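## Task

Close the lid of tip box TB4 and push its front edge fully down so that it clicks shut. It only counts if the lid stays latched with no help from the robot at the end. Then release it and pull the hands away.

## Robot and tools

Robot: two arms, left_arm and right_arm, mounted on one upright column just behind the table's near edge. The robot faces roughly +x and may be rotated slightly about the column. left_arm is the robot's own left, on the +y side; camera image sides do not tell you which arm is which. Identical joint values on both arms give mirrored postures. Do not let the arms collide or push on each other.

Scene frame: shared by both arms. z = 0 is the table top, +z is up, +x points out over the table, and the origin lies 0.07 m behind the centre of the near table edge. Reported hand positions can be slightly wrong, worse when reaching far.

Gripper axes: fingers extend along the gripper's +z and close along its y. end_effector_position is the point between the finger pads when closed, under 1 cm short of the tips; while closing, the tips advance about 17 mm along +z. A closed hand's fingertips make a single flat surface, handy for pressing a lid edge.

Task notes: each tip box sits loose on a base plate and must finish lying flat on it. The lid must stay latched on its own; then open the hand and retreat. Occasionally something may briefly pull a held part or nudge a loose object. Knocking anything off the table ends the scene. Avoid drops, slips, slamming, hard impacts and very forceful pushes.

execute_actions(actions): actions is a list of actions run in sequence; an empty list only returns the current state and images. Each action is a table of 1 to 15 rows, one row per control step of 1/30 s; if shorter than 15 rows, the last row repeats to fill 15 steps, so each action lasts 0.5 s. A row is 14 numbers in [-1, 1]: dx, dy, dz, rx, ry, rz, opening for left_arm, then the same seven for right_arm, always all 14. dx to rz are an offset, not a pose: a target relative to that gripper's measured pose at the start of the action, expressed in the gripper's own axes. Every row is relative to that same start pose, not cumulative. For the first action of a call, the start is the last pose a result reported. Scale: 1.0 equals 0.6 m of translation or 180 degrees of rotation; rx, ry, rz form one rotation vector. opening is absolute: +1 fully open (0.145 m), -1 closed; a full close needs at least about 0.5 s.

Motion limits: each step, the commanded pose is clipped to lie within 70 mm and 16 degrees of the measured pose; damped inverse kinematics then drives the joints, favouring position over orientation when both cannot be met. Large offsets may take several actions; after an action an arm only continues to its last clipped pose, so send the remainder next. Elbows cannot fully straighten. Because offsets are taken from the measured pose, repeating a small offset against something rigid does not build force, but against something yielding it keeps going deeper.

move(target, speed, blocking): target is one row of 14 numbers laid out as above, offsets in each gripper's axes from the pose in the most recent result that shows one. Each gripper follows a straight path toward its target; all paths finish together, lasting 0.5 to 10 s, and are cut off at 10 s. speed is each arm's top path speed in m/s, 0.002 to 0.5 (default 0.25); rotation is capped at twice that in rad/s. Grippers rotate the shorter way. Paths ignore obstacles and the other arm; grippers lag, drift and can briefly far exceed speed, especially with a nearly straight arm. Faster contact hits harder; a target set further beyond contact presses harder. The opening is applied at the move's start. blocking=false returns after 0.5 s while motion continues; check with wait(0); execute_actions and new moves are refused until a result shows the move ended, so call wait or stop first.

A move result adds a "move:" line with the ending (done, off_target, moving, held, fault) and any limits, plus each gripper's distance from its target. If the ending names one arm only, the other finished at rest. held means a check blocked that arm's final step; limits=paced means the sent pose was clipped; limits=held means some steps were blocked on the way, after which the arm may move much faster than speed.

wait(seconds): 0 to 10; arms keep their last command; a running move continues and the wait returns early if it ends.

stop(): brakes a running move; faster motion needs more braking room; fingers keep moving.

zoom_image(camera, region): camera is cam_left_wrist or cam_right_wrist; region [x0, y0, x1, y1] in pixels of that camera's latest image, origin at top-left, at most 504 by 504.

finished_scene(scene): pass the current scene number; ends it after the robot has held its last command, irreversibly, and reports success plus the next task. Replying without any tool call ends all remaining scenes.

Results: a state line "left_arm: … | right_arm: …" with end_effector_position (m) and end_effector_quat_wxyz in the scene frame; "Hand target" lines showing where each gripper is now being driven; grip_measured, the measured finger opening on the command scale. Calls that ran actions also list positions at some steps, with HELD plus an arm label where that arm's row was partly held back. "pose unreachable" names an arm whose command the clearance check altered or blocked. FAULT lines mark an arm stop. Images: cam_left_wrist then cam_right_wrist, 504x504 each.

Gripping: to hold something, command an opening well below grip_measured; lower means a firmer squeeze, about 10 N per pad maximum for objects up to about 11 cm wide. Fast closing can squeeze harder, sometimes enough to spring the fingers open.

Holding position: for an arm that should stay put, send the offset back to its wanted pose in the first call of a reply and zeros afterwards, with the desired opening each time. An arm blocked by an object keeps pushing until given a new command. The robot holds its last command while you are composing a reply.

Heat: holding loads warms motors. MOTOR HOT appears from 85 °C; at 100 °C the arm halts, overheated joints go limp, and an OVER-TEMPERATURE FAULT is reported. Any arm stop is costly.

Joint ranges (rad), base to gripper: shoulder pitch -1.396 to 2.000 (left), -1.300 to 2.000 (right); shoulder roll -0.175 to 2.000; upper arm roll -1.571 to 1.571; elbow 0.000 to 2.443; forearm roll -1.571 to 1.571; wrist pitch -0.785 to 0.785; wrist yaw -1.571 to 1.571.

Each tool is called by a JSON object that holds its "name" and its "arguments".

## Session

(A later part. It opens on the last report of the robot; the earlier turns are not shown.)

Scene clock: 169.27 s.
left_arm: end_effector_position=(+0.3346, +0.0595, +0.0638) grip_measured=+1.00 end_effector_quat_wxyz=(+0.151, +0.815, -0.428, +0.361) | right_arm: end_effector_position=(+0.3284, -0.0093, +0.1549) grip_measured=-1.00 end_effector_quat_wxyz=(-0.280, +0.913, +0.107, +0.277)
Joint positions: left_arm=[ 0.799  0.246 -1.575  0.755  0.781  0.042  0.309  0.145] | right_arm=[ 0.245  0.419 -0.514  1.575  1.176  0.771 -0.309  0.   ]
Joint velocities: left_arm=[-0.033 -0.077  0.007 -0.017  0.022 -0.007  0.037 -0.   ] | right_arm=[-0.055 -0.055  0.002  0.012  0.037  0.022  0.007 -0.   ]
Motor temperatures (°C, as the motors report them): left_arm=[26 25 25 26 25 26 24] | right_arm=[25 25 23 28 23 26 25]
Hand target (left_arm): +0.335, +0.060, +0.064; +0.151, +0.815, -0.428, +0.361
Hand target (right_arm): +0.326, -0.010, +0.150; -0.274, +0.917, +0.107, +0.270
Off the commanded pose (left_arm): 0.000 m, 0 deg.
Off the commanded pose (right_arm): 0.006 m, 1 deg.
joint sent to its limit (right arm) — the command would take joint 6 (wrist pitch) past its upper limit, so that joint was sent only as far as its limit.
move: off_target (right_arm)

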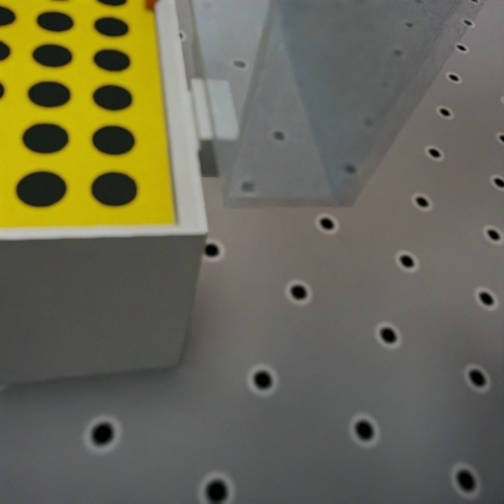

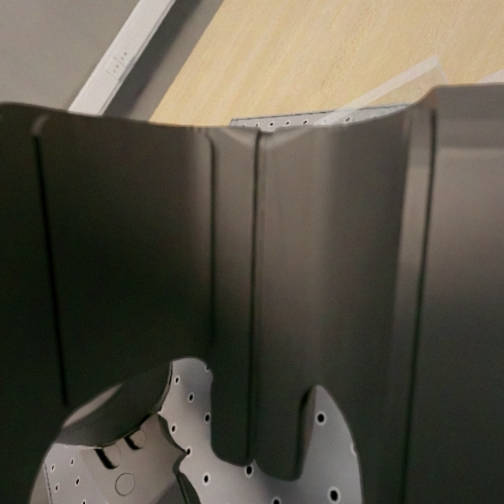

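{"name": "move", "arguments": {"target": [0.08,-0.04,-0.25,0,0,0,1,0.0,0,-0.1,0,0,0,-1], "speed": 0.15}}

{"name": "move", "arguments": {"target": [0.08,-0.03,-0.05,0,0,0,1,0.05,0,-0.08,0,0,0,1], "speed": 0.15}}

Scene clock: 181.60 s.
left_arm: end_effector_position=(+0.3079, +0.1300, +0.2049) grip_measured=+1.00 end_effector_quat_wxyz=(+0.151, +0.815, -0.423, +0.366) | right_arm: end_effector_position=(+0.3025, -0.0426, +0.1971) grip_measured=-1.00 end_effector_quat_wxyz=(-0.283, +0.912, +0.106, +0.278)
Joint positions: left_arm=[ 1.067  0.854 -1.533  1.579  0.939  0.374  0.304  0.145] | right_arm=[ 0.159  0.656 -0.468  1.873  1.47   0.773 -0.476  0.   ]
Joint velocities: left_arm=[-0.055  0.055  0.012  0.007 -0.051 -0.022 -0.007 -0.   ] | right_arm=[-0.011 -0.055 -0.007 -0.012 -0.007  0.066 -0.051  0.   ]
Motor temperatures (°C, as the motors report them): left_arm=[27 25 25 26 25 26 24] | right_arm=[25 25 23 28 23 26 25]
Hand target (left_arm): +0.306, +0.129, +0.203; +0.154, +0.816, -0.424, +0.361
Hand target (right_arm): +0.302, -0.043, +0.196; -0.281, +0.913, +0.105, +0.277
Off the commanded pose (left_arm): 0.005 m, 1 deg.
Off the commanded pose (right_arm): 0.002 m, 0 deg.
move: off_target (left_arm)

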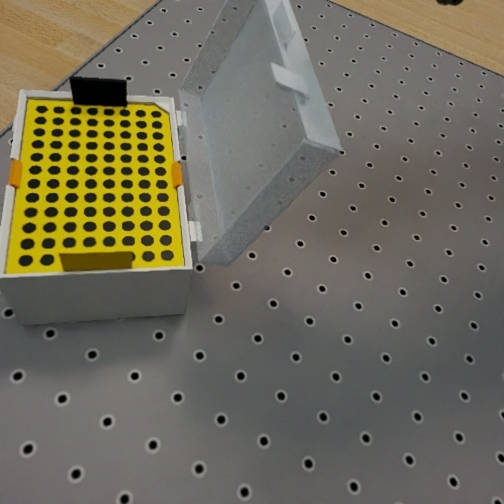

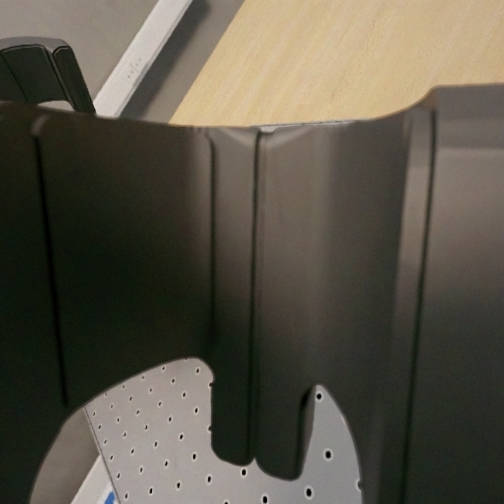

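Scene clock: 182.33 s.
left_arm: end_effector_position=(+0.3296, +0.1302, +0.2646) grip_measured=+1.00 end_effector_quat_wxyz=(+0.147, +0.814, -0.421, +0.373) | right_arm: end_effector_position=(+0.3073, -0.0699, +0.2476) grip_measured=+1.00 end_effector_quat_wxyz=(-0.290, +0.892, +0.117, +0.327)
Joint positions: left_arm=[ 1.252  0.855 -1.51   1.604  1.035  0.514  0.361  0.145] | right_arm=[ 0.111  0.811 -0.315  2.02   1.564  0.775 -0.444  0.145]
Joint velocities: left_arm=[ 0.077 -0.011  0.002 -0.017 -0.037 -0.007  0.007  0.   ] | right_arm=[-0.077  0.011 -0.017  0.007  0.051  0.007  0.022 -0.   ]
Motor temperatures (°C, as the motors report them): left_arm=[27 25 25 26 25 26 24] | right_arm=[25 25 23 28 23 26 25]
Hand target (left_arm): +0.327, +0.129, +0.262; +0.151, +0.815, -0.422, +0.367
Hand target (right_arm): +0.306, -0.069, +0.247; -0.293, +0.892, +0.117, +0.325
Off the commanded pose (left_arm): 0.005 m, 1 deg.
Off the commanded pose (right_arm): 0.002 m, 6 deg.
joint sent to its limit (right arm) — the command would take joint 5 (forearm roll) past its upper limit and joint 6 (wrist pitch) past its upper limit, so those joints were sent only as far as their limits.
move: off_target (left_arm, right_arm)

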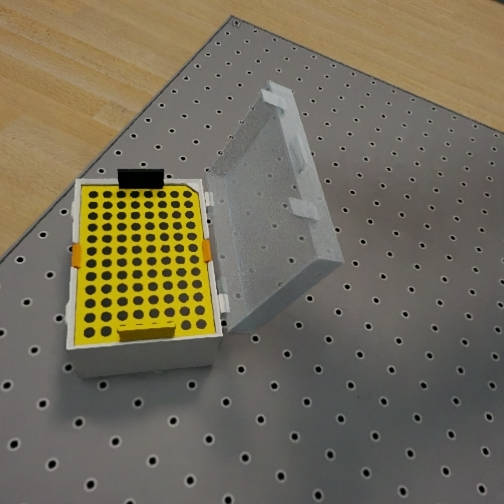

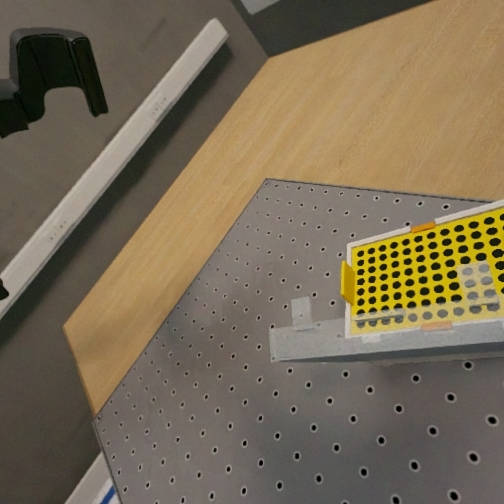

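{"name": "move", "arguments": {"target": [-0.15,0,0.17,0,0,0,0.1,0,0.05,-0.03,0,0,0,-1], "speed": 0.15}}

Scene clock: 196.70 s.
left_arm: end_effector_position=(+0.3441, +0.1263, +0.1292) grip_measured=+0.10 end_effector_quat_wxyz=(+0.143, +0.814, -0.422, +0.372) | right_arm: end_effector_position=(+0.3095, -0.1040, +0.2458) grip_measured=-1.00 end_effector_quat_wxyz=(-0.289, +0.892, +0.119, +0.327)
Joint positions: left_arm=[ 0.949  0.567 -1.568  1.081  0.847  0.131  0.373  0.083] | right_arm=[ 0.016  0.955 -0.226  1.978  1.548  0.738 -0.251  0.   ]
Joint velocities: left_arm=[-0.033 -0.033  0.002  0.002 -0.051  0.007  0.022  0.   ] | right_arm=[-0.011 -0.121 -0.012 -0.017  0.022  0.051 -0.051 -0.   ]
Motor temperatures (°C, as the motors report them): left_arm=[27 25 25 26 25 26 24] | right_arm=[25 25 23 28 23 26 25]
Hand target (left_arm): +0.343, +0.126, +0.129; +0.145, +0.813, -0.424, +0.372
Hand target (right_arm): +0.310, -0.105, +0.246; -0.290, +0.892, +0.118, +0.327
Off the commanded pose (left_arm): 0.002 m, 0 deg.
Off the commanded pose (right_arm): 0.001 m, 0 deg.
move: done

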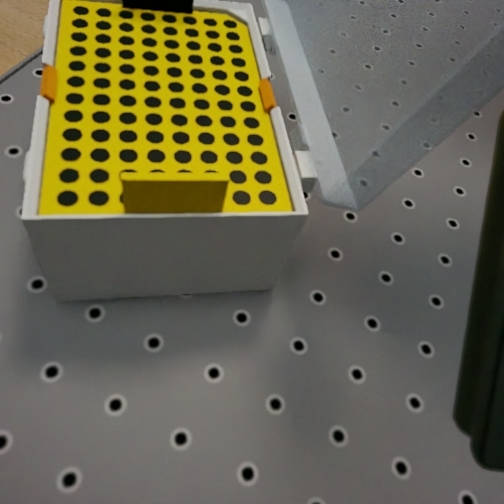

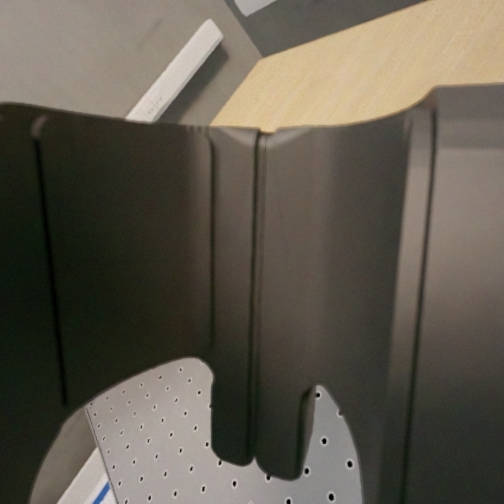

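{"name": "move", "arguments": {"target": [0,-0.017,0.075,0,0,0,0.1,0,0,0,0,0,0,-1], "speed": 0.06}}

Scene clock: 204.13 s.
left_arm: end_effector_position=(+0.3764, +0.1077, +0.1025) grip_measured=+0.10 end_effector_quat_wxyz=(+0.139, +0.814, -0.420, +0.376) | right_arm: end_effector_position=(+0.3096, -0.1040, +0.2458) grip_measured=-1.00 end_effector_quat_wxyz=(-0.289, +0.892, +0.119, +0.327)
Joint positions: left_arm=[ 0.935  0.302 -1.57   0.67   0.834  0.017  0.461  0.083] | right_arm=[ 0.016  0.955 -0.226  1.978  1.548  0.738 -0.251  0.   ]
Joint velocities: left_arm=[-0.033  0.011 -0.007  0.002  0.037 -0.007 -0.095  0.   ] | right_arm=[-0.011  0.055 -0.017  0.002  0.051  0.007 -0.022 -0.   ]
Motor temperatures (°C, as the motors report them): left_arm=[27 25 25 26 25 26 24] | right_arm=[25 25 23 28 23 26 25]
Hand target (left_arm): +0.374, +0.108, +0.100; +0.142, +0.813, -0.423, +0.373
Hand target (right_arm): +0.310, -0.104, +0.246; -0.289, +0.892, +0.119, +0.327
Off the commanded pose (left_arm): 0.004 m, 1 deg.
Off the commanded pose (right_arm): 0.000 m, 0 deg.
move: off_target (left_arm)

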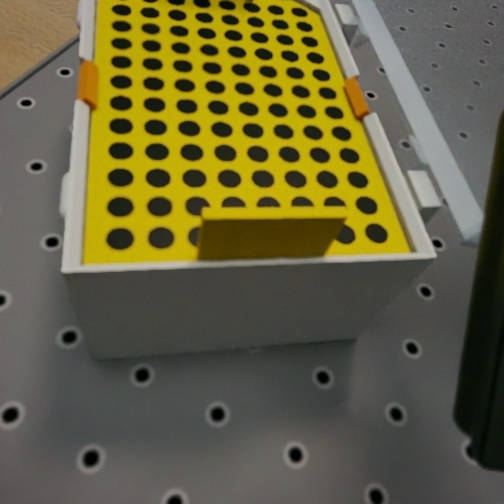

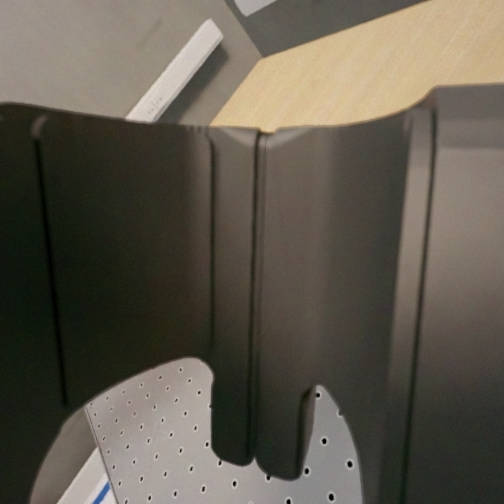

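{"name": "move", "arguments": {"target": [-0.005,0.02,0.045,0,0,0,-0.15,0,0,0,0,0,0,-1], "speed": 0.04}}

Scene clock: 209.30 s.
left_arm: end_effector_position=(+0.3812, +0.0871, +0.0835) grip_measured=-0.15 end_effector_quat_wxyz=(+0.137, +0.814, -0.418, +0.380) | right_arm: end_effector_position=(+0.3096, -0.1040, +0.2458) grip_measured=-1.00 end_effector_quat_wxyz=(-0.289, +0.892, +0.119, +0.327)
Joint positions: left_arm=[ 0.897  0.147 -1.571  0.456  0.825 -0.052  0.472  0.064] | right_arm=[ 0.016  0.955 -0.226  1.978  1.548  0.738 -0.251  0.   ]
Joint velocities: left_arm=[ 0.033 -0.033 -0.027 -0.002  0.037 -0.007  0.007  0.   ] | right_arm=[ 0.011  0.033 -0.007  0.002 -0.022 -0.051  0.007 -0.   ]
Motor temperatures (°C, as the motors report them): left_arm=[27 25 25 26 25 26 24] | right_arm=[25 25 23 28 23 26 25]
Hand target (left_arm): +0.379, +0.087, +0.081; +0.139, +0.813, -0.421, +0.377
Hand target (right_arm): +0.310, -0.104, +0.246; -0.289, +0.892, +0.119, +0.327
Off the commanded pose (left_arm): 0.003 m, 1 deg.
Off the commanded pose (right_arm): 0.000 m, 0 deg.
move: done

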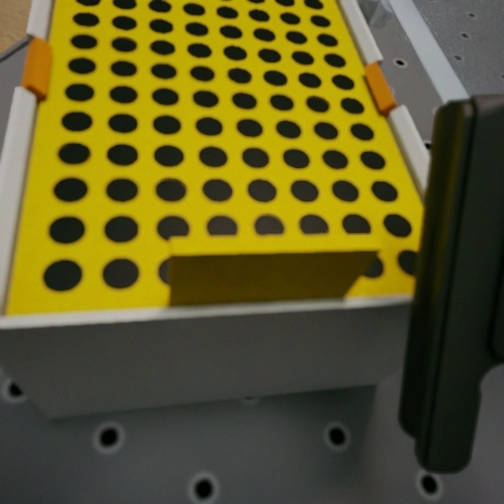

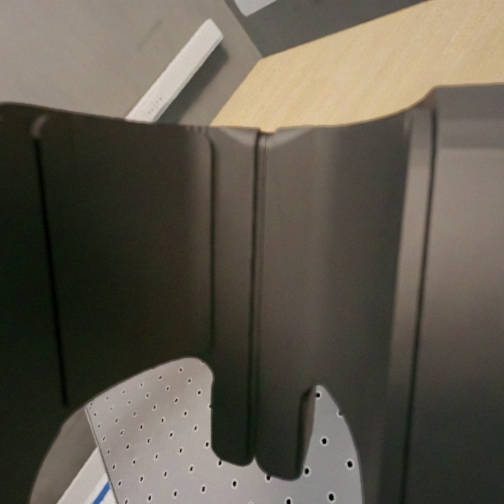

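{"name": "move", "arguments": {"target": [0,0.013,0,0,0,0,-0.35,0,0,0,0,0,0,-1], "speed": 0.04}}

{"name": "move", "arguments": {"target": [0,0,0,0,0,0,-0.8,0,0,0,0,0,0,-1]}}

Scene clock: 216.53 s.
left_arm: end_effector_position=(+0.3766, +0.0811, +0.0854) grip_measured=-0.35 end_effector_quat_wxyz=(+0.140, +0.812, -0.419, +0.383) | right_arm: end_effector_position=(+0.3096, -0.1040, +0.2458) grip_measured=-1.00 end_effector_quat_wxyz=(-0.289, +0.892, +0.119, +0.327)
Joint positions: left_arm=[ 0.891  0.178 -1.571  0.54   0.824 -0.029  0.433  0.049] | right_arm=[ 0.016  0.955 -0.226  1.978  1.548  0.738 -0.251  0.   ]
Joint velocities: left_arm=[ 0.011 -0.055 -0.002 -0.012 -0.051  0.007 -0.022 -0.   ] | right_arm=[-0.077  0.055 -0.022 -0.012 -0.007 -0.007 -0.007 -0.   ]
Motor temperatures (°C, as the motors report them): left_arm=[27 25 25 26 25 26 24] | right_arm=[25 25 24 28 23 26 25]
Hand target (left_arm): +0.375, +0.082, +0.083; +0.137, +0.814, -0.418, +0.380
Hand target (right_arm): +0.310, -0.104, +0.246; -0.289, +0.892, +0.119, +0.327
Off the commanded pose (left_arm): 0.003 m, 1 deg.
Off the commanded pose (right_arm): 0.000 m, 0 deg.
move: done

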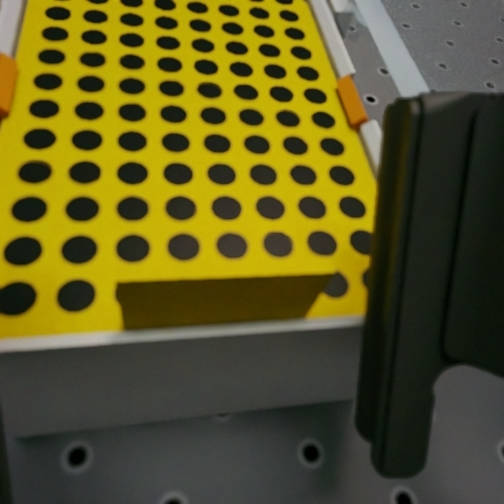

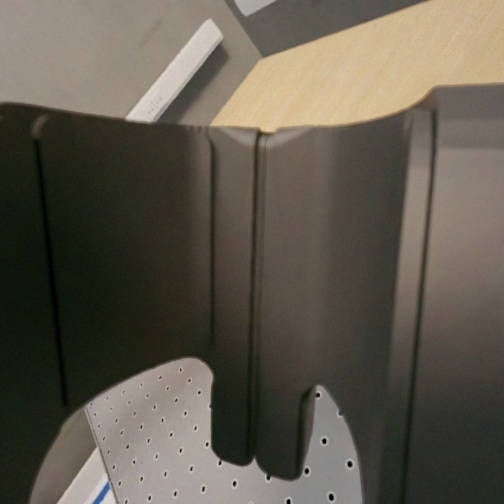

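Scene clock: 217.03 s.
left_arm: end_effector_position=(+0.3765, +0.0808, +0.0854) grip_measured=-0.80 end_effector_quat_wxyz=(+0.140, +0.811, -0.419, +0.383) | right_arm: end_effector_position=(+0.3096, -0.1040, +0.2458) grip_measured=-1.00 end_effector_quat_wxyz=(-0.289, +0.892, +0.119, +0.327)
Joint positions: left_arm=[ 0.891  0.177 -1.571  0.54   0.824 -0.029  0.433  0.015] | right_arm=[ 0.016  0.955 -0.226  1.978  1.548  0.738 -0.251  0.   ]
Joint velocities: left_arm=[ 0.033 -0.033 -0.017 -0.007  0.037 -0.051 -0.051 -0.   ] | right_arm=[ 0.011 -0.033  0.007  0.002  0.007 -0.095  0.022 -0.   ]
Motor temperatures (°C, as the motors report them): left_arm=[27 25 25 26 25 26 24] | right_arm=[25 25 24 28 23 26 25]
Hand target (left_arm): +0.377, +0.081, +0.085; +0.140, +0.812, -0.419, +0.383
Hand target (right_arm): +0.310, -0.104, +0.246; -0.289, +0.892, +0.119, +0.327
Off the commanded pose (left_arm): 0.000 m, 0 deg.
Off the commanded pose (right_arm): 0.000 m, 0 deg.
move: done

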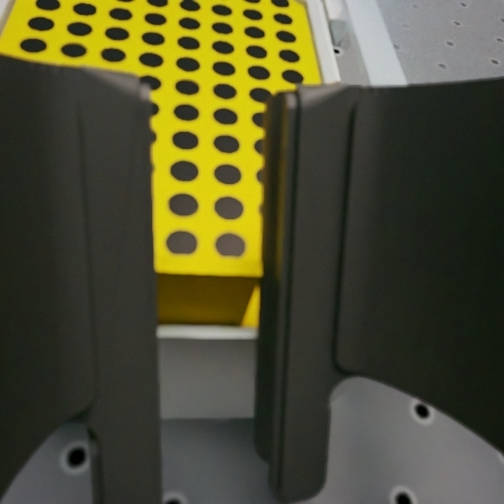

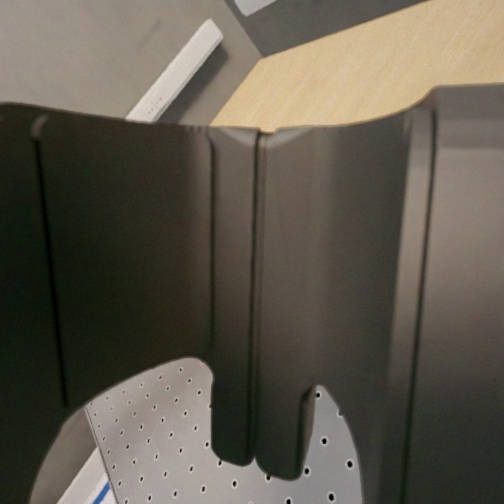

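{"name": "move", "arguments": {"target": [0.005,0.003,0.0,0,-0.12,0,-0.2,0,0,0,0,0,0,-1], "speed": 0.1}}

{"name": "move", "arguments": {"target": [0.02,0,0.025,0,0,0,-0.2,0,0,0,0,0,0,-1], "speed": 0.03}}

Scene clock: 225.57 s.
left_arm: end_effector_position=(+0.3772, +0.0766, +0.0879) grip_measured=-0.20 end_effector_quat_wxyz=(+0.060, +0.868, -0.438, +0.228) | right_arm: end_effector_position=(+0.3096, -0.1040, +0.2458) grip_measured=-1.00 end_effector_quat_wxyz=(-0.289, +0.892, +0.119, +0.327)
Joint positions: left_arm=[ 0.994  0.059 -1.575  0.535  0.71   0.451  0.453  0.061] | right_arm=[ 0.016  0.955 -0.226  1.978  1.548  0.738 -0.251  0.   ]
Joint velocities: left_arm=[-0.033  0.033  0.012 -0.007 -0.066  0.037 -0.066 -0.   ] | right_arm=[-0.055 -0.077 -0.007  0.002 -0.037  0.037  0.066 -0.   ]
Motor temperatures (°C, as the motors report them): left_arm=[27 25 25 26 25 26 24] | right_arm=[25 25 24 28 23 26 25]
Hand target (left_arm): +0.377, +0.078, +0.087; +0.059, +0.868, -0.439, +0.224
Hand target (right_arm): +0.310, -0.104, +0.246; -0.289, +0.892, +0.119, +0.327
Off the commanded pose (left_arm): 0.002 m, 0 deg.
Off the commanded pose (right_arm): 0.000 m, 0 deg.
move: done

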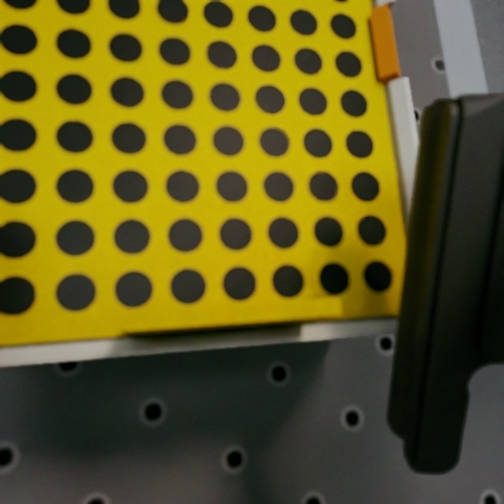

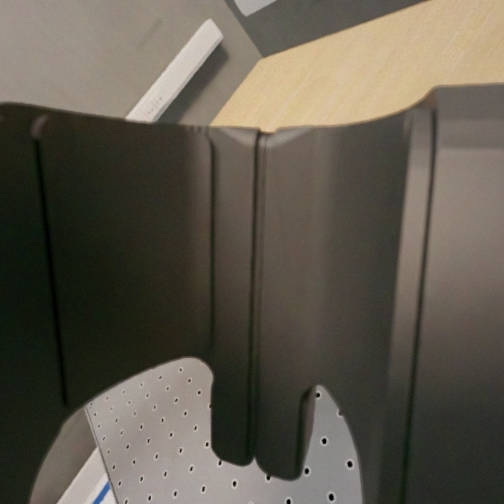

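Scene clock: 226.50 s.
left_arm: end_effector_position=(+0.3923, +0.0598, +0.0863) grip_measured=-0.20 end_effector_quat_wxyz=(+0.064, +0.866, -0.436, +0.237) | right_arm: end_effector_position=(+0.3096, -0.1040, +0.2458) grip_measured=-1.00 end_effector_quat_wxyz=(-0.289, +0.892, +0.119, +0.327)
Joint positions: left_arm=[ 1.    -0.155 -1.575  0.169  0.683  0.321  0.558  0.061] | right_arm=[ 0.016  0.955 -0.226  1.978  1.548  0.738 -0.251  0.   ]
Joint velocities: left_arm=[-0.011 -0.011 -0.007 -0.007  0.051 -0.081 -0.022 -0.   ] | right_arm=[-0.011 -0.099 -0.002 -0.002 -0.037  0.022  0.007  0.   ]
Motor temperatures (°C, as the motors report them): left_arm=[27 25 25 26 25 26 24] | right_arm=[25 25 24 28 23 26 25]
Hand target (left_arm): +0.388, +0.063, +0.081; +0.059, +0.867, -0.438, +0.229
Hand target (right_arm): +0.310, -0.104, +0.246; -0.289, +0.892, +0.119, +0.327
Off the commanded pose (left_arm): 0.008 m, 1 deg.
Off the commanded pose (right_arm): 0.000 m, 0 deg.
joint sent to its limit (left arm) — the command would take joint 3 (upper arm roll) past its lower limit, so that joint was sent only as far as its limit.
move: off_target (left_arm)

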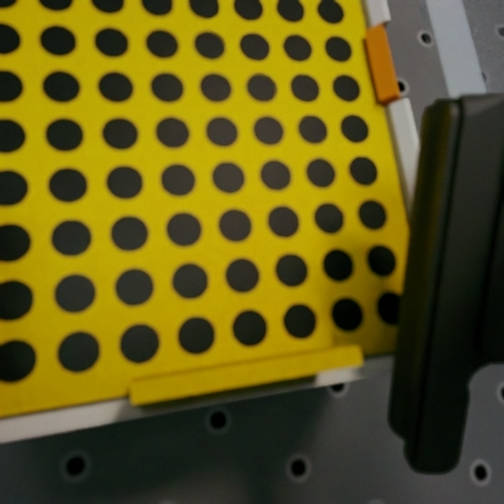

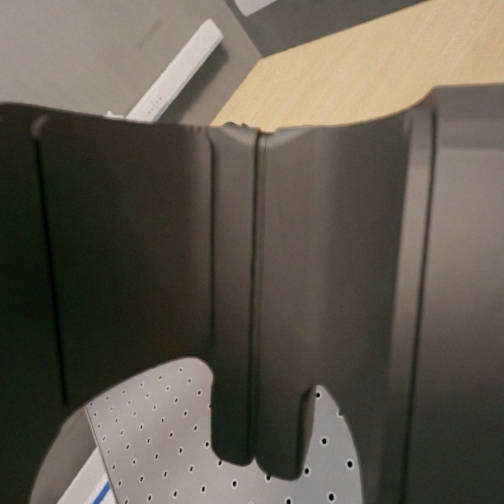

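{"name": "move", "arguments": {"target": [0,0.006,0,0,0,0,-0.8,0,0,0,0,0,0,-1], "speed": 0.03}}

Scene clock: 232.17 s.
left_arm: end_effector_position=(+0.3905, +0.0569, +0.0876) grip_measured=-0.63 end_effector_quat_wxyz=(+0.065, +0.864, -0.439, +0.238) | right_arm: end_effector_position=(+0.3096, -0.1040, +0.2458) grip_measured=-1.00 end_effector_quat_wxyz=(-0.289, +0.892, +0.119, +0.327)
Joint positions: left_arm=[ 1.    -0.12  -1.575  0.25   0.69   0.352  0.529  0.028] | right_arm=[ 0.016  0.955 -0.226  1.978  1.548  0.738 -0.251  0.   ]
Joint velocities: left_arm=[ 0.011  0.055 -0.007  0.012 -0.007  0.007  0.022  0.   ] | right_arm=[-0.055 -0.077  0.007 -0.007  0.007 -0.007 -0.022 -0.   ]
Motor temperatures (°C, as the motors report them): left_arm=[27 25 25 26 25 26 24] | right_arm=[25 25 24 28 23 26 25]
Hand target (left_arm): +0.389, +0.058, +0.086; +0.065, +0.866, -0.436, +0.237
Hand target (right_arm): +0.310, -0.104, +0.246; -0.289, +0.892, +0.119, +0.327
Off the commanded pose (left_arm): 0.002 m, 0 deg.
Off the commanded pose (right_arm): 0.000 m, 0 deg.
move: done

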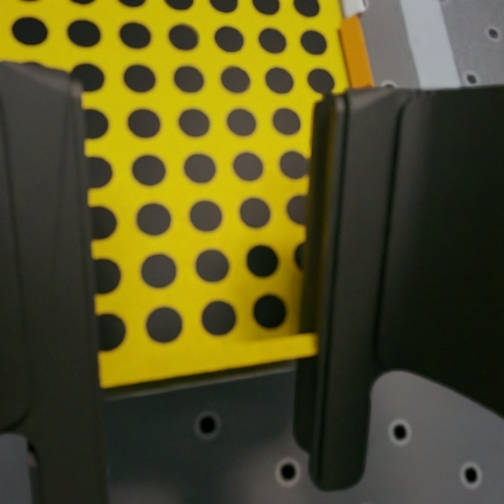

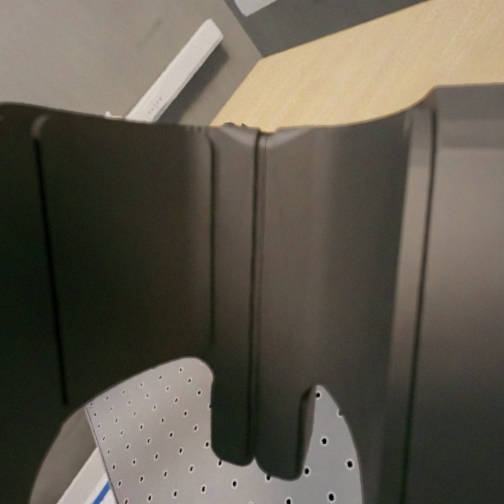

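{"name": "move", "arguments": {"target": [-0.074,0.118,-0.056,0,0,0,-1,0,0,0,0,0,0,-1], "speed": 0.04}}

Scene clock: 238.80 s.
left_arm: end_effector_position=(+0.2986, +0.0564, +0.0877) grip_measured=-0.63 end_effector_quat_wxyz=(+0.069, +0.864, -0.440, +0.233) | right_arm: end_effector_position=(+0.3096, -0.1040, +0.2458) grip_measured=-1.00 end_effector_quat_wxyz=(-0.289, +0.892, +0.119, +0.327)
Joint positions: left_arm=[ 0.821  0.344 -1.499  1.205  0.755  0.668  0.102  0.028] | right_arm=[ 0.016  0.955 -0.226  1.978  1.548  0.738 -0.251  0.   ]
Joint velocities: left_arm=[-0.033  0.011  0.002  0.007 -0.022 -0.022  0.007  0.   ] | right_arm=[ 0.033  0.055  0.002  0.002  0.007  0.007 -0.007 -0.   ]
Motor temperatures (°C, as the motors report them): left_arm=[27 25 25 26 25 26 24] | right_arm=[25 25 24 28 23 26 25]
Hand target (left_arm): +0.299, +0.057, +0.088; +0.067, +0.865, -0.438, +0.235
Hand target (right_arm): +0.310, -0.104, +0.246; -0.289, +0.892, +0.119, +0.327
Off the commanded pose (left_arm): 0.003 m, 1 deg.
Off the commanded pose (right_arm): 0.000 m, 0 deg.
move: done

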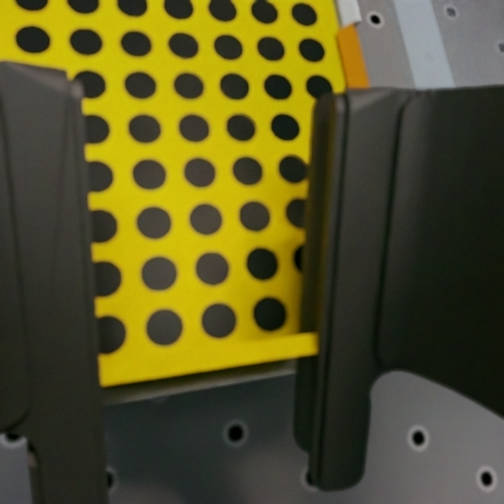

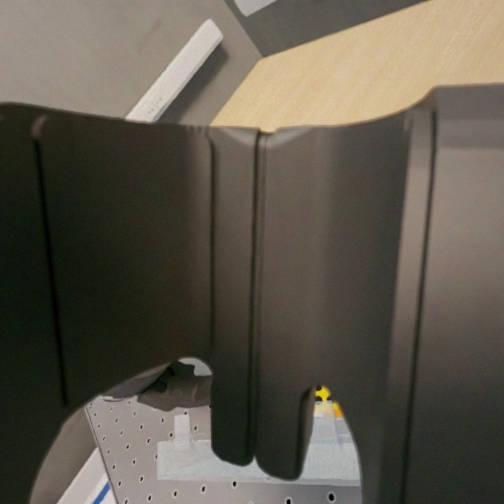

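{"name": "move", "arguments": {"target": [0,0,0,0,0,0,-1,-0.17,-0.02,-0.06,0,0,0,-1], "speed": 0.15}}

{"name": "move", "arguments": {"target": [0,0,0,0,0,0,-1,-0.07,0.027,0.082,0,0,0,-1], "speed": 0.1}}

Scene clock: 247.20 s.
left_arm: end_effector_position=(+0.2987, +0.0564, +0.0877) grip_measured=-0.63 end_effector_quat_wxyz=(+0.069, +0.864, -0.440, +0.233) | right_arm: end_effector_position=(+0.2074, -0.1162, +0.2061) grip_measured=-1.00 end_effector_quat_wxyz=(-0.291, +0.892, +0.123, +0.324)
Joint positions: left_arm=[ 0.821  0.344 -1.499  1.205  0.755  0.668  0.102  0.028] | right_arm=[-0.776  0.994  0.049  2.219  1.255  0.388 -0.072  0.   ]
Joint velocities: left_arm=[-0.077 -0.033  0.007  0.007 -0.037 -0.051 -0.022 -0.   ] | right_arm=[-0.011 -0.099 -0.007  0.002 -0.007 -0.007  0.007 -0.   ]
Motor temperatures (°C, as the motors report them): left_arm=[27 25 25 26 25 26 24] | right_arm=[25 25 24 28 23 26 25]
Hand target (left_arm): +0.299, +0.056, +0.088; +0.069, +0.864, -0.440, +0.233
Hand target (right_arm): +0.208, -0.115, +0.207; -0.293, +0.890, +0.124, +0.326
Off the commanded pose (left_arm): 0.000 m, 0 deg.
Off the commanded pose (right_arm): 0.002 m, 1 deg.
move: done

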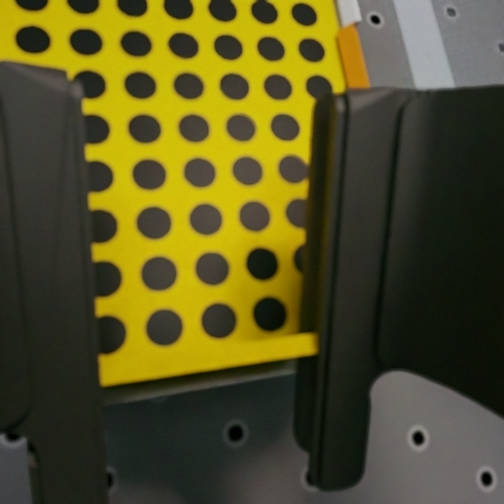

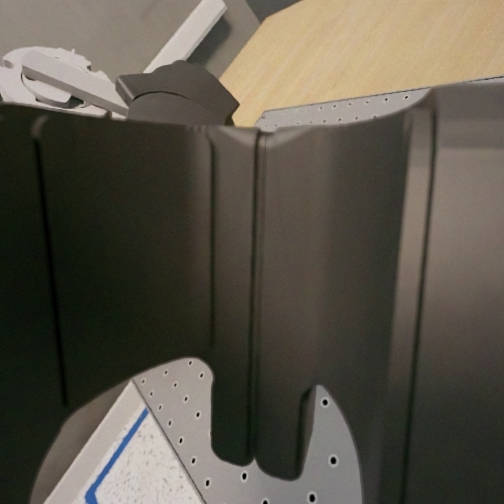

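Scene clock: 248.13 s.
left_arm: end_effector_position=(+0.2987, +0.0564, +0.0877) grip_measured=-0.63 end_effector_quat_wxyz=(+0.069, +0.864, -0.440, +0.233) | right_arm: end_effector_position=(+0.2064, -0.1026, +0.1408) grip_measured=-1.00 end_effector_quat_wxyz=(-0.288, +0.893, +0.123, +0.323)
Joint positions: left_arm=[ 0.821  0.344 -1.499  1.205  0.755  0.668  0.102  0.028] | right_arm=[-0.539  0.844 -0.294  1.955  1.042  0.286 -0.009  0.   ]
Joint velocities: left_arm=[ 0.011 -0.011 -0.012 -0.012 -0.022 -0.007 -0.066  0.   ] | right_arm=[-0.011 -0.099 -0.012  0.007 -0.007  0.022 -0.007  0.   ]
Motor temperatures (°C, as the motors report them): left_arm=[27 25 25 26 25 26 24] | right_arm=[25 25 24 28 23 26 25]
Hand target (left_arm): +0.299, +0.056, +0.088; +0.069, +0.864, -0.440, +0.233
Hand target (right_arm): +0.206, -0.102, +0.141; -0.289, +0.892, +0.124, +0.324
Off the commanded pose (left_arm): 0.000 m, 0 deg.
Off the commanded pose (right_arm): 0.002 m, 0 deg.
move: done

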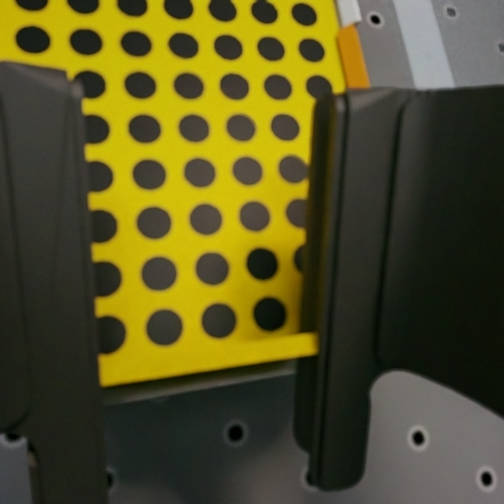

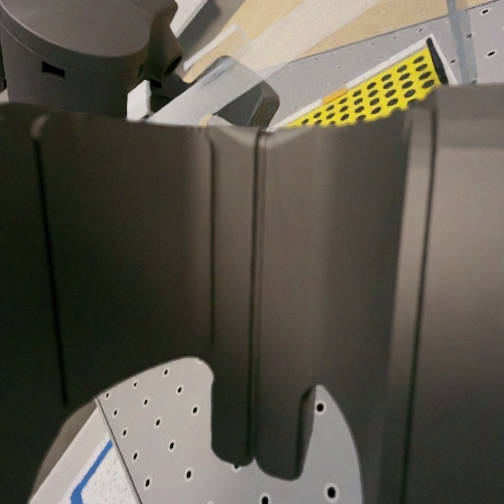

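{"name": "move", "arguments": {"target": [0,0,0,0,0,0,-1,0.083,0.027,0.068,0,0,0,-1], "speed": 0.05}}

{"name": "move", "arguments": {"target": [0,0,0,0,0,0,-1,0.031,0.004,0.039,0,0,0,-1], "speed": 0.03}}

Scene clock: 254.77 s.
left_arm: end_effector_position=(+0.2987, +0.0564, +0.0877) grip_measured=-0.63 end_effector_quat_wxyz=(+0.069, +0.864, -0.440, +0.233) | right_arm: end_effector_position=(+0.2748, -0.0923, +0.1430) grip_measured=-1.00 end_effector_quat_wxyz=(-0.285, +0.892, +0.120, +0.330)
Joint positions: left_arm=[ 0.821  0.344 -1.499  1.205  0.755  0.668  0.102  0.028] | right_arm=[-0.173  0.764 -0.382  1.771  1.096  0.455 -0.008  0.   ]
Joint velocities: left_arm=[-0.033 -0.033 -0.007  0.012 -0.095  0.051 -0.022 -0.   ] | right_arm=[ 0.011 -0.011  0.002 -0.007 -0.007  0.037 -0.037 -0.   ]
Motor temperatures (°C, as the motors report them): left_arm=[27 25 25 26 25 26 24] | right_arm=[25 25 24 28 23 26 25]
Hand target (left_arm): +0.299, +0.056, +0.088; +0.069, +0.864, -0.440, +0.233
Hand target (right_arm): +0.272, -0.092, +0.140; -0.285, +0.894, +0.121, +0.324
Off the commanded pose (left_arm): 0.000 m, 0 deg.
Off the commanded pose (right_arm): 0.005 m, 1 deg.
move: off_target (right_arm)

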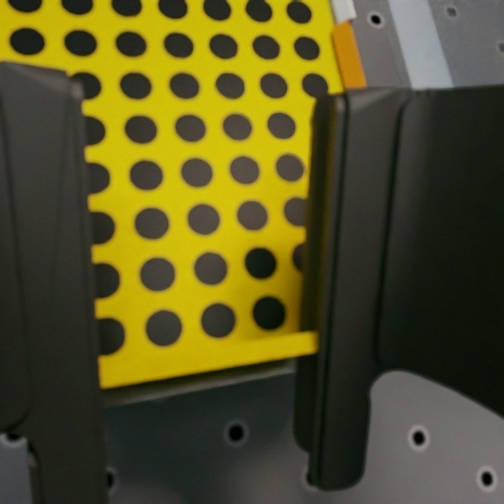

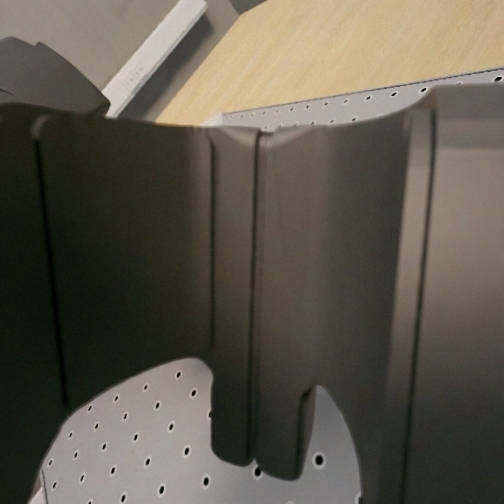

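Scene clock: 256.00 s.
left_arm: end_effector_position=(+0.2998, +0.0582, +0.0876) grip_measured=-0.63 end_effector_quat_wxyz=(+0.065, +0.865, -0.438, +0.234) | right_arm: end_effector_position=(+0.3045, -0.0782, +0.1462) grip_measured=-1.00 end_effector_quat_wxyz=(-0.293, +0.886, +0.120, +0.340)
Joint positions: left_arm=[ 0.822  0.345 -1.499  1.204  0.757  0.668  0.095  0.028] | right_arm=[-0.005  0.716 -0.461  1.667  1.113  0.475 -0.004  0.   ]
Joint velocities: left_arm=[-0.055 -0.033  0.007  0.012  0.022 -0.007 -0.007 -0.   ] | right_arm=[ 0.033 -0.077  0.007 -0.012 -0.007 -0.037 -0.022 -0.   ]
Motor temperatures (°C, as the motors report them): left_arm=[27 25 25 26 25 26 24] | right_arm=[25 25 24 28 23 26 25]
Hand target (left_arm): +0.299, +0.056, +0.088; +0.069, +0.864, -0.440, +0.233
Hand target (right_arm): +0.302, -0.081, +0.140; -0.284, +0.892, +0.120, +0.331
Off the commanded pose (left_arm): 0.002 m, 0 deg.
Off the commanded pose (right_arm): 0.007 m, 2 deg.
move: off_target (right_arm)

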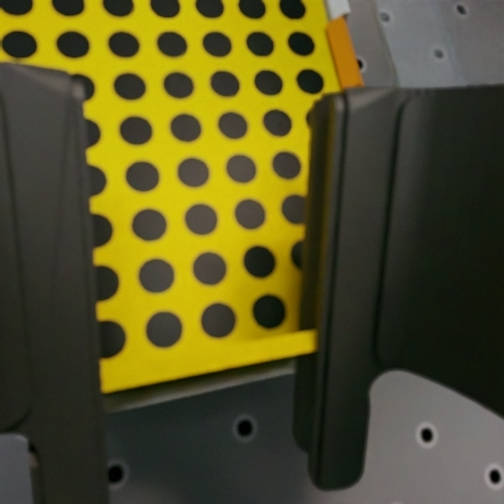

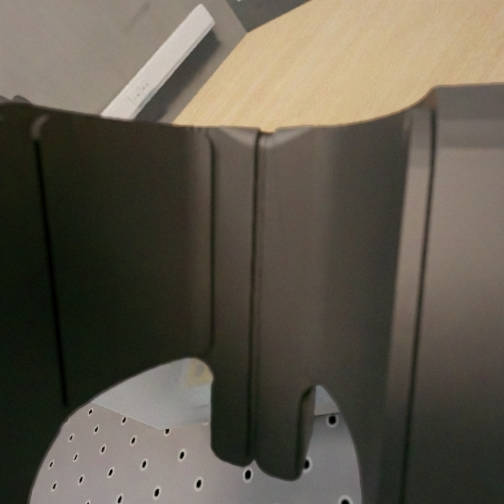

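{"name": "move", "arguments": {"target": [0,0,0,0,0,0,-1,0.012,-0.034,0.045,0,0,0,-1], "speed": 0.03}}

Scene clock: 260.87 s.
left_arm: end_effector_position=(+0.3012, +0.0703, +0.0851) grip_measured=-0.64 end_effector_quat_wxyz=(+0.048, +0.872, -0.431, +0.225) | right_arm: end_effector_position=(+0.3229, -0.0516, +0.1488) grip_measured=-1.00 end_effector_quat_wxyz=(-0.285, +0.883, +0.115, +0.355)
Joint positions: left_arm=[ 0.822  0.359 -1.496  1.199  0.756  0.692  0.083  0.027] | right_arm=[ 0.095  0.6   -0.507  1.618  1.069  0.498 -0.085  0.   ]
Joint velocities: left_arm=[-0.011  0.055 -0.012  0.012 -0.022  0.007 -0.022  0.   ] | right_arm=[ 0.011 -0.011 -0.007  0.022 -0.022 -0.051 -0.081  0.   ]
Motor temperatures (°C, as the motors report them): left_arm=[27 25 25 26 25 26 24] | right_arm=[25 25 24 28 23 26 25]
Hand target (left_arm): +0.300, +0.058, +0.088; +0.065, +0.865, -0.438, +0.234
Hand target (right_arm): +0.316, -0.046, +0.144; -0.293, +0.886, +0.119, +0.340
Off the commanded pose (left_arm): 0.012 m, 2 deg.
Off the commanded pose (right_arm): 0.011 m, 2 deg.
move: off_target (left_arm, right_arm)

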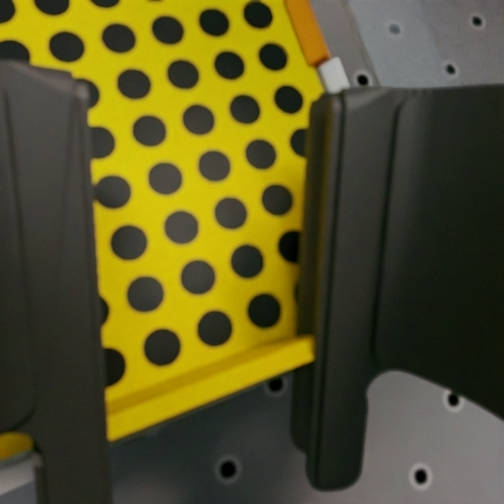

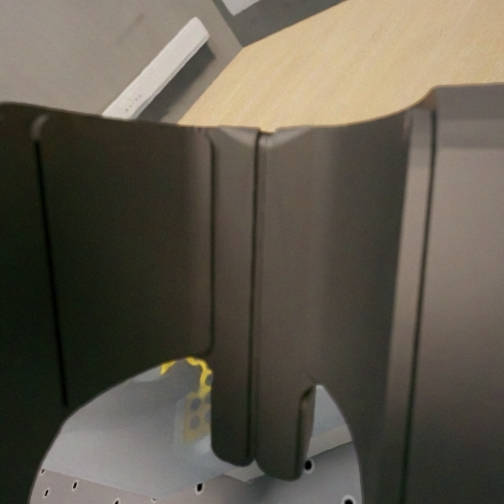

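{"name": "move", "arguments": {"target": [0,0,0,0,0,0,-1,-0.02,0.0,-0.14,0,0,0,-1], "speed": 0.1}}

{"name": "move", "arguments": {"target": [0,0,0,0,0,0,-1,0,0,-0.03,0,0,0,1], "speed": 0.1}}

Scene clock: 269.80 s.
left_arm: end_effector_position=(+0.3020, +0.0715, +0.0854) grip_measured=-0.63 end_effector_quat_wxyz=(+0.047, +0.873, -0.430, +0.225) | right_arm: end_effector_position=(+0.2666, -0.1001, +0.1885) grip_measured=-1.00 end_effector_quat_wxyz=(-0.283, +0.884, +0.117, +0.352)
Joint positions: left_arm=[ 0.824  0.36  -1.495  1.199  0.758  0.694  0.08   0.028] | right_arm=[-0.304  0.861 -0.235  1.991  1.203  0.48  -0.103  0.   ]
Joint velocities: left_arm=[-0.033 -0.055 -0.007  0.007 -0.037  0.022 -0.022  0.   ] | right_arm=[ 0.011  0.011 -0.027 -0.007 -0.037 -0.081 -0.022  0.   ]
Motor temperatures (°C, as the motors report them): left_arm=[27 25 25 26 25 26 24] | right_arm=[25 25 23 28 23 26 25]
Hand target (left_arm): +0.301, +0.070, +0.085; +0.049, +0.872, -0.431, +0.225
Hand target (right_arm): +0.267, -0.099, +0.190; -0.287, +0.883, +0.116, +0.354
Off the commanded pose (left_arm): 0.001 m, 0 deg.
Off the commanded pose (right_arm): 0.001 m, 0 deg.
move: done

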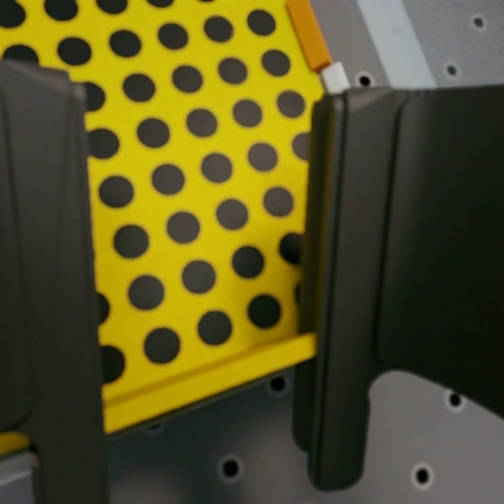

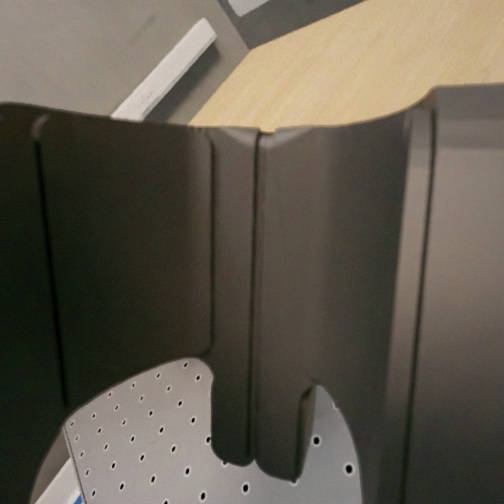

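Scene clock: 270.50 s.
left_arm: end_effector_position=(+0.3020, +0.0715, +0.0854) grip_measured=-0.63 end_effector_quat_wxyz=(+0.047, +0.873, -0.430, +0.225) | right_arm: end_effector_position=(+0.2567, -0.1108, +0.1980) grip_measured=+1.00 end_effector_quat_wxyz=(-0.281, +0.886, +0.117, +0.351)
Joint positions: left_arm=[ 0.824  0.36  -1.495  1.199  0.758  0.694  0.08   0.028] | right_arm=[-0.414  0.914 -0.14   2.054  1.237  0.47  -0.095  0.145]
Joint velocities: left_arm=[ 0.055 -0.055 -0.002 -0.007 -0.022 -0.037 -0.022 -0.   ] | right_arm=[-0.011  0.033  0.002  0.007 -0.037 -0.022 -0.066 -0.   ]
Motor temperatures (°C, as the motors report them): left_arm=[27 25 25 26 25 26 24] | right_arm=[25 25 23 28 23 26 25]
Hand target (left_arm): +0.302, +0.071, +0.085; +0.047, +0.873, -0.430, +0.225
Hand target (right_arm): +0.257, -0.110, +0.199; -0.283, +0.884, +0.117, +0.352
Off the commanded pose (left_arm): 0.000 m, 0 deg.
Off the commanded pose (right_arm): 0.001 m, 0 deg.
move: done

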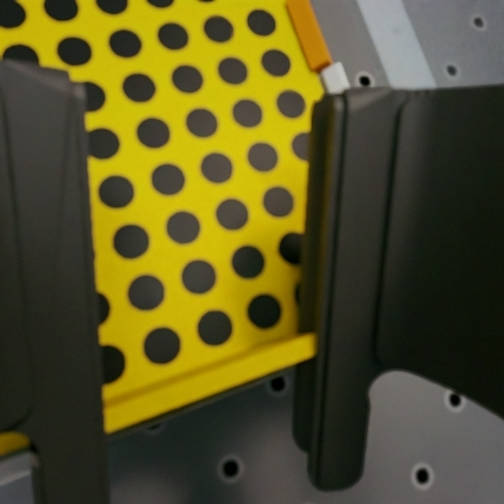

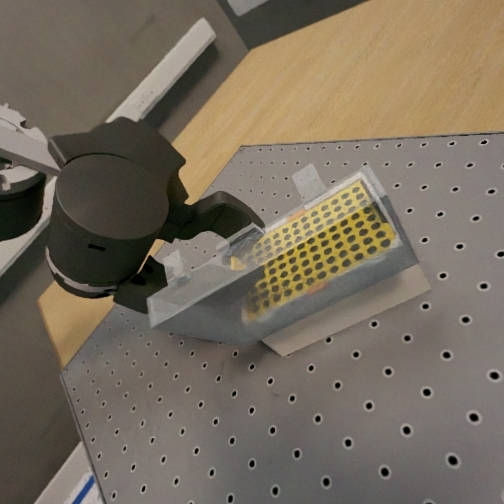

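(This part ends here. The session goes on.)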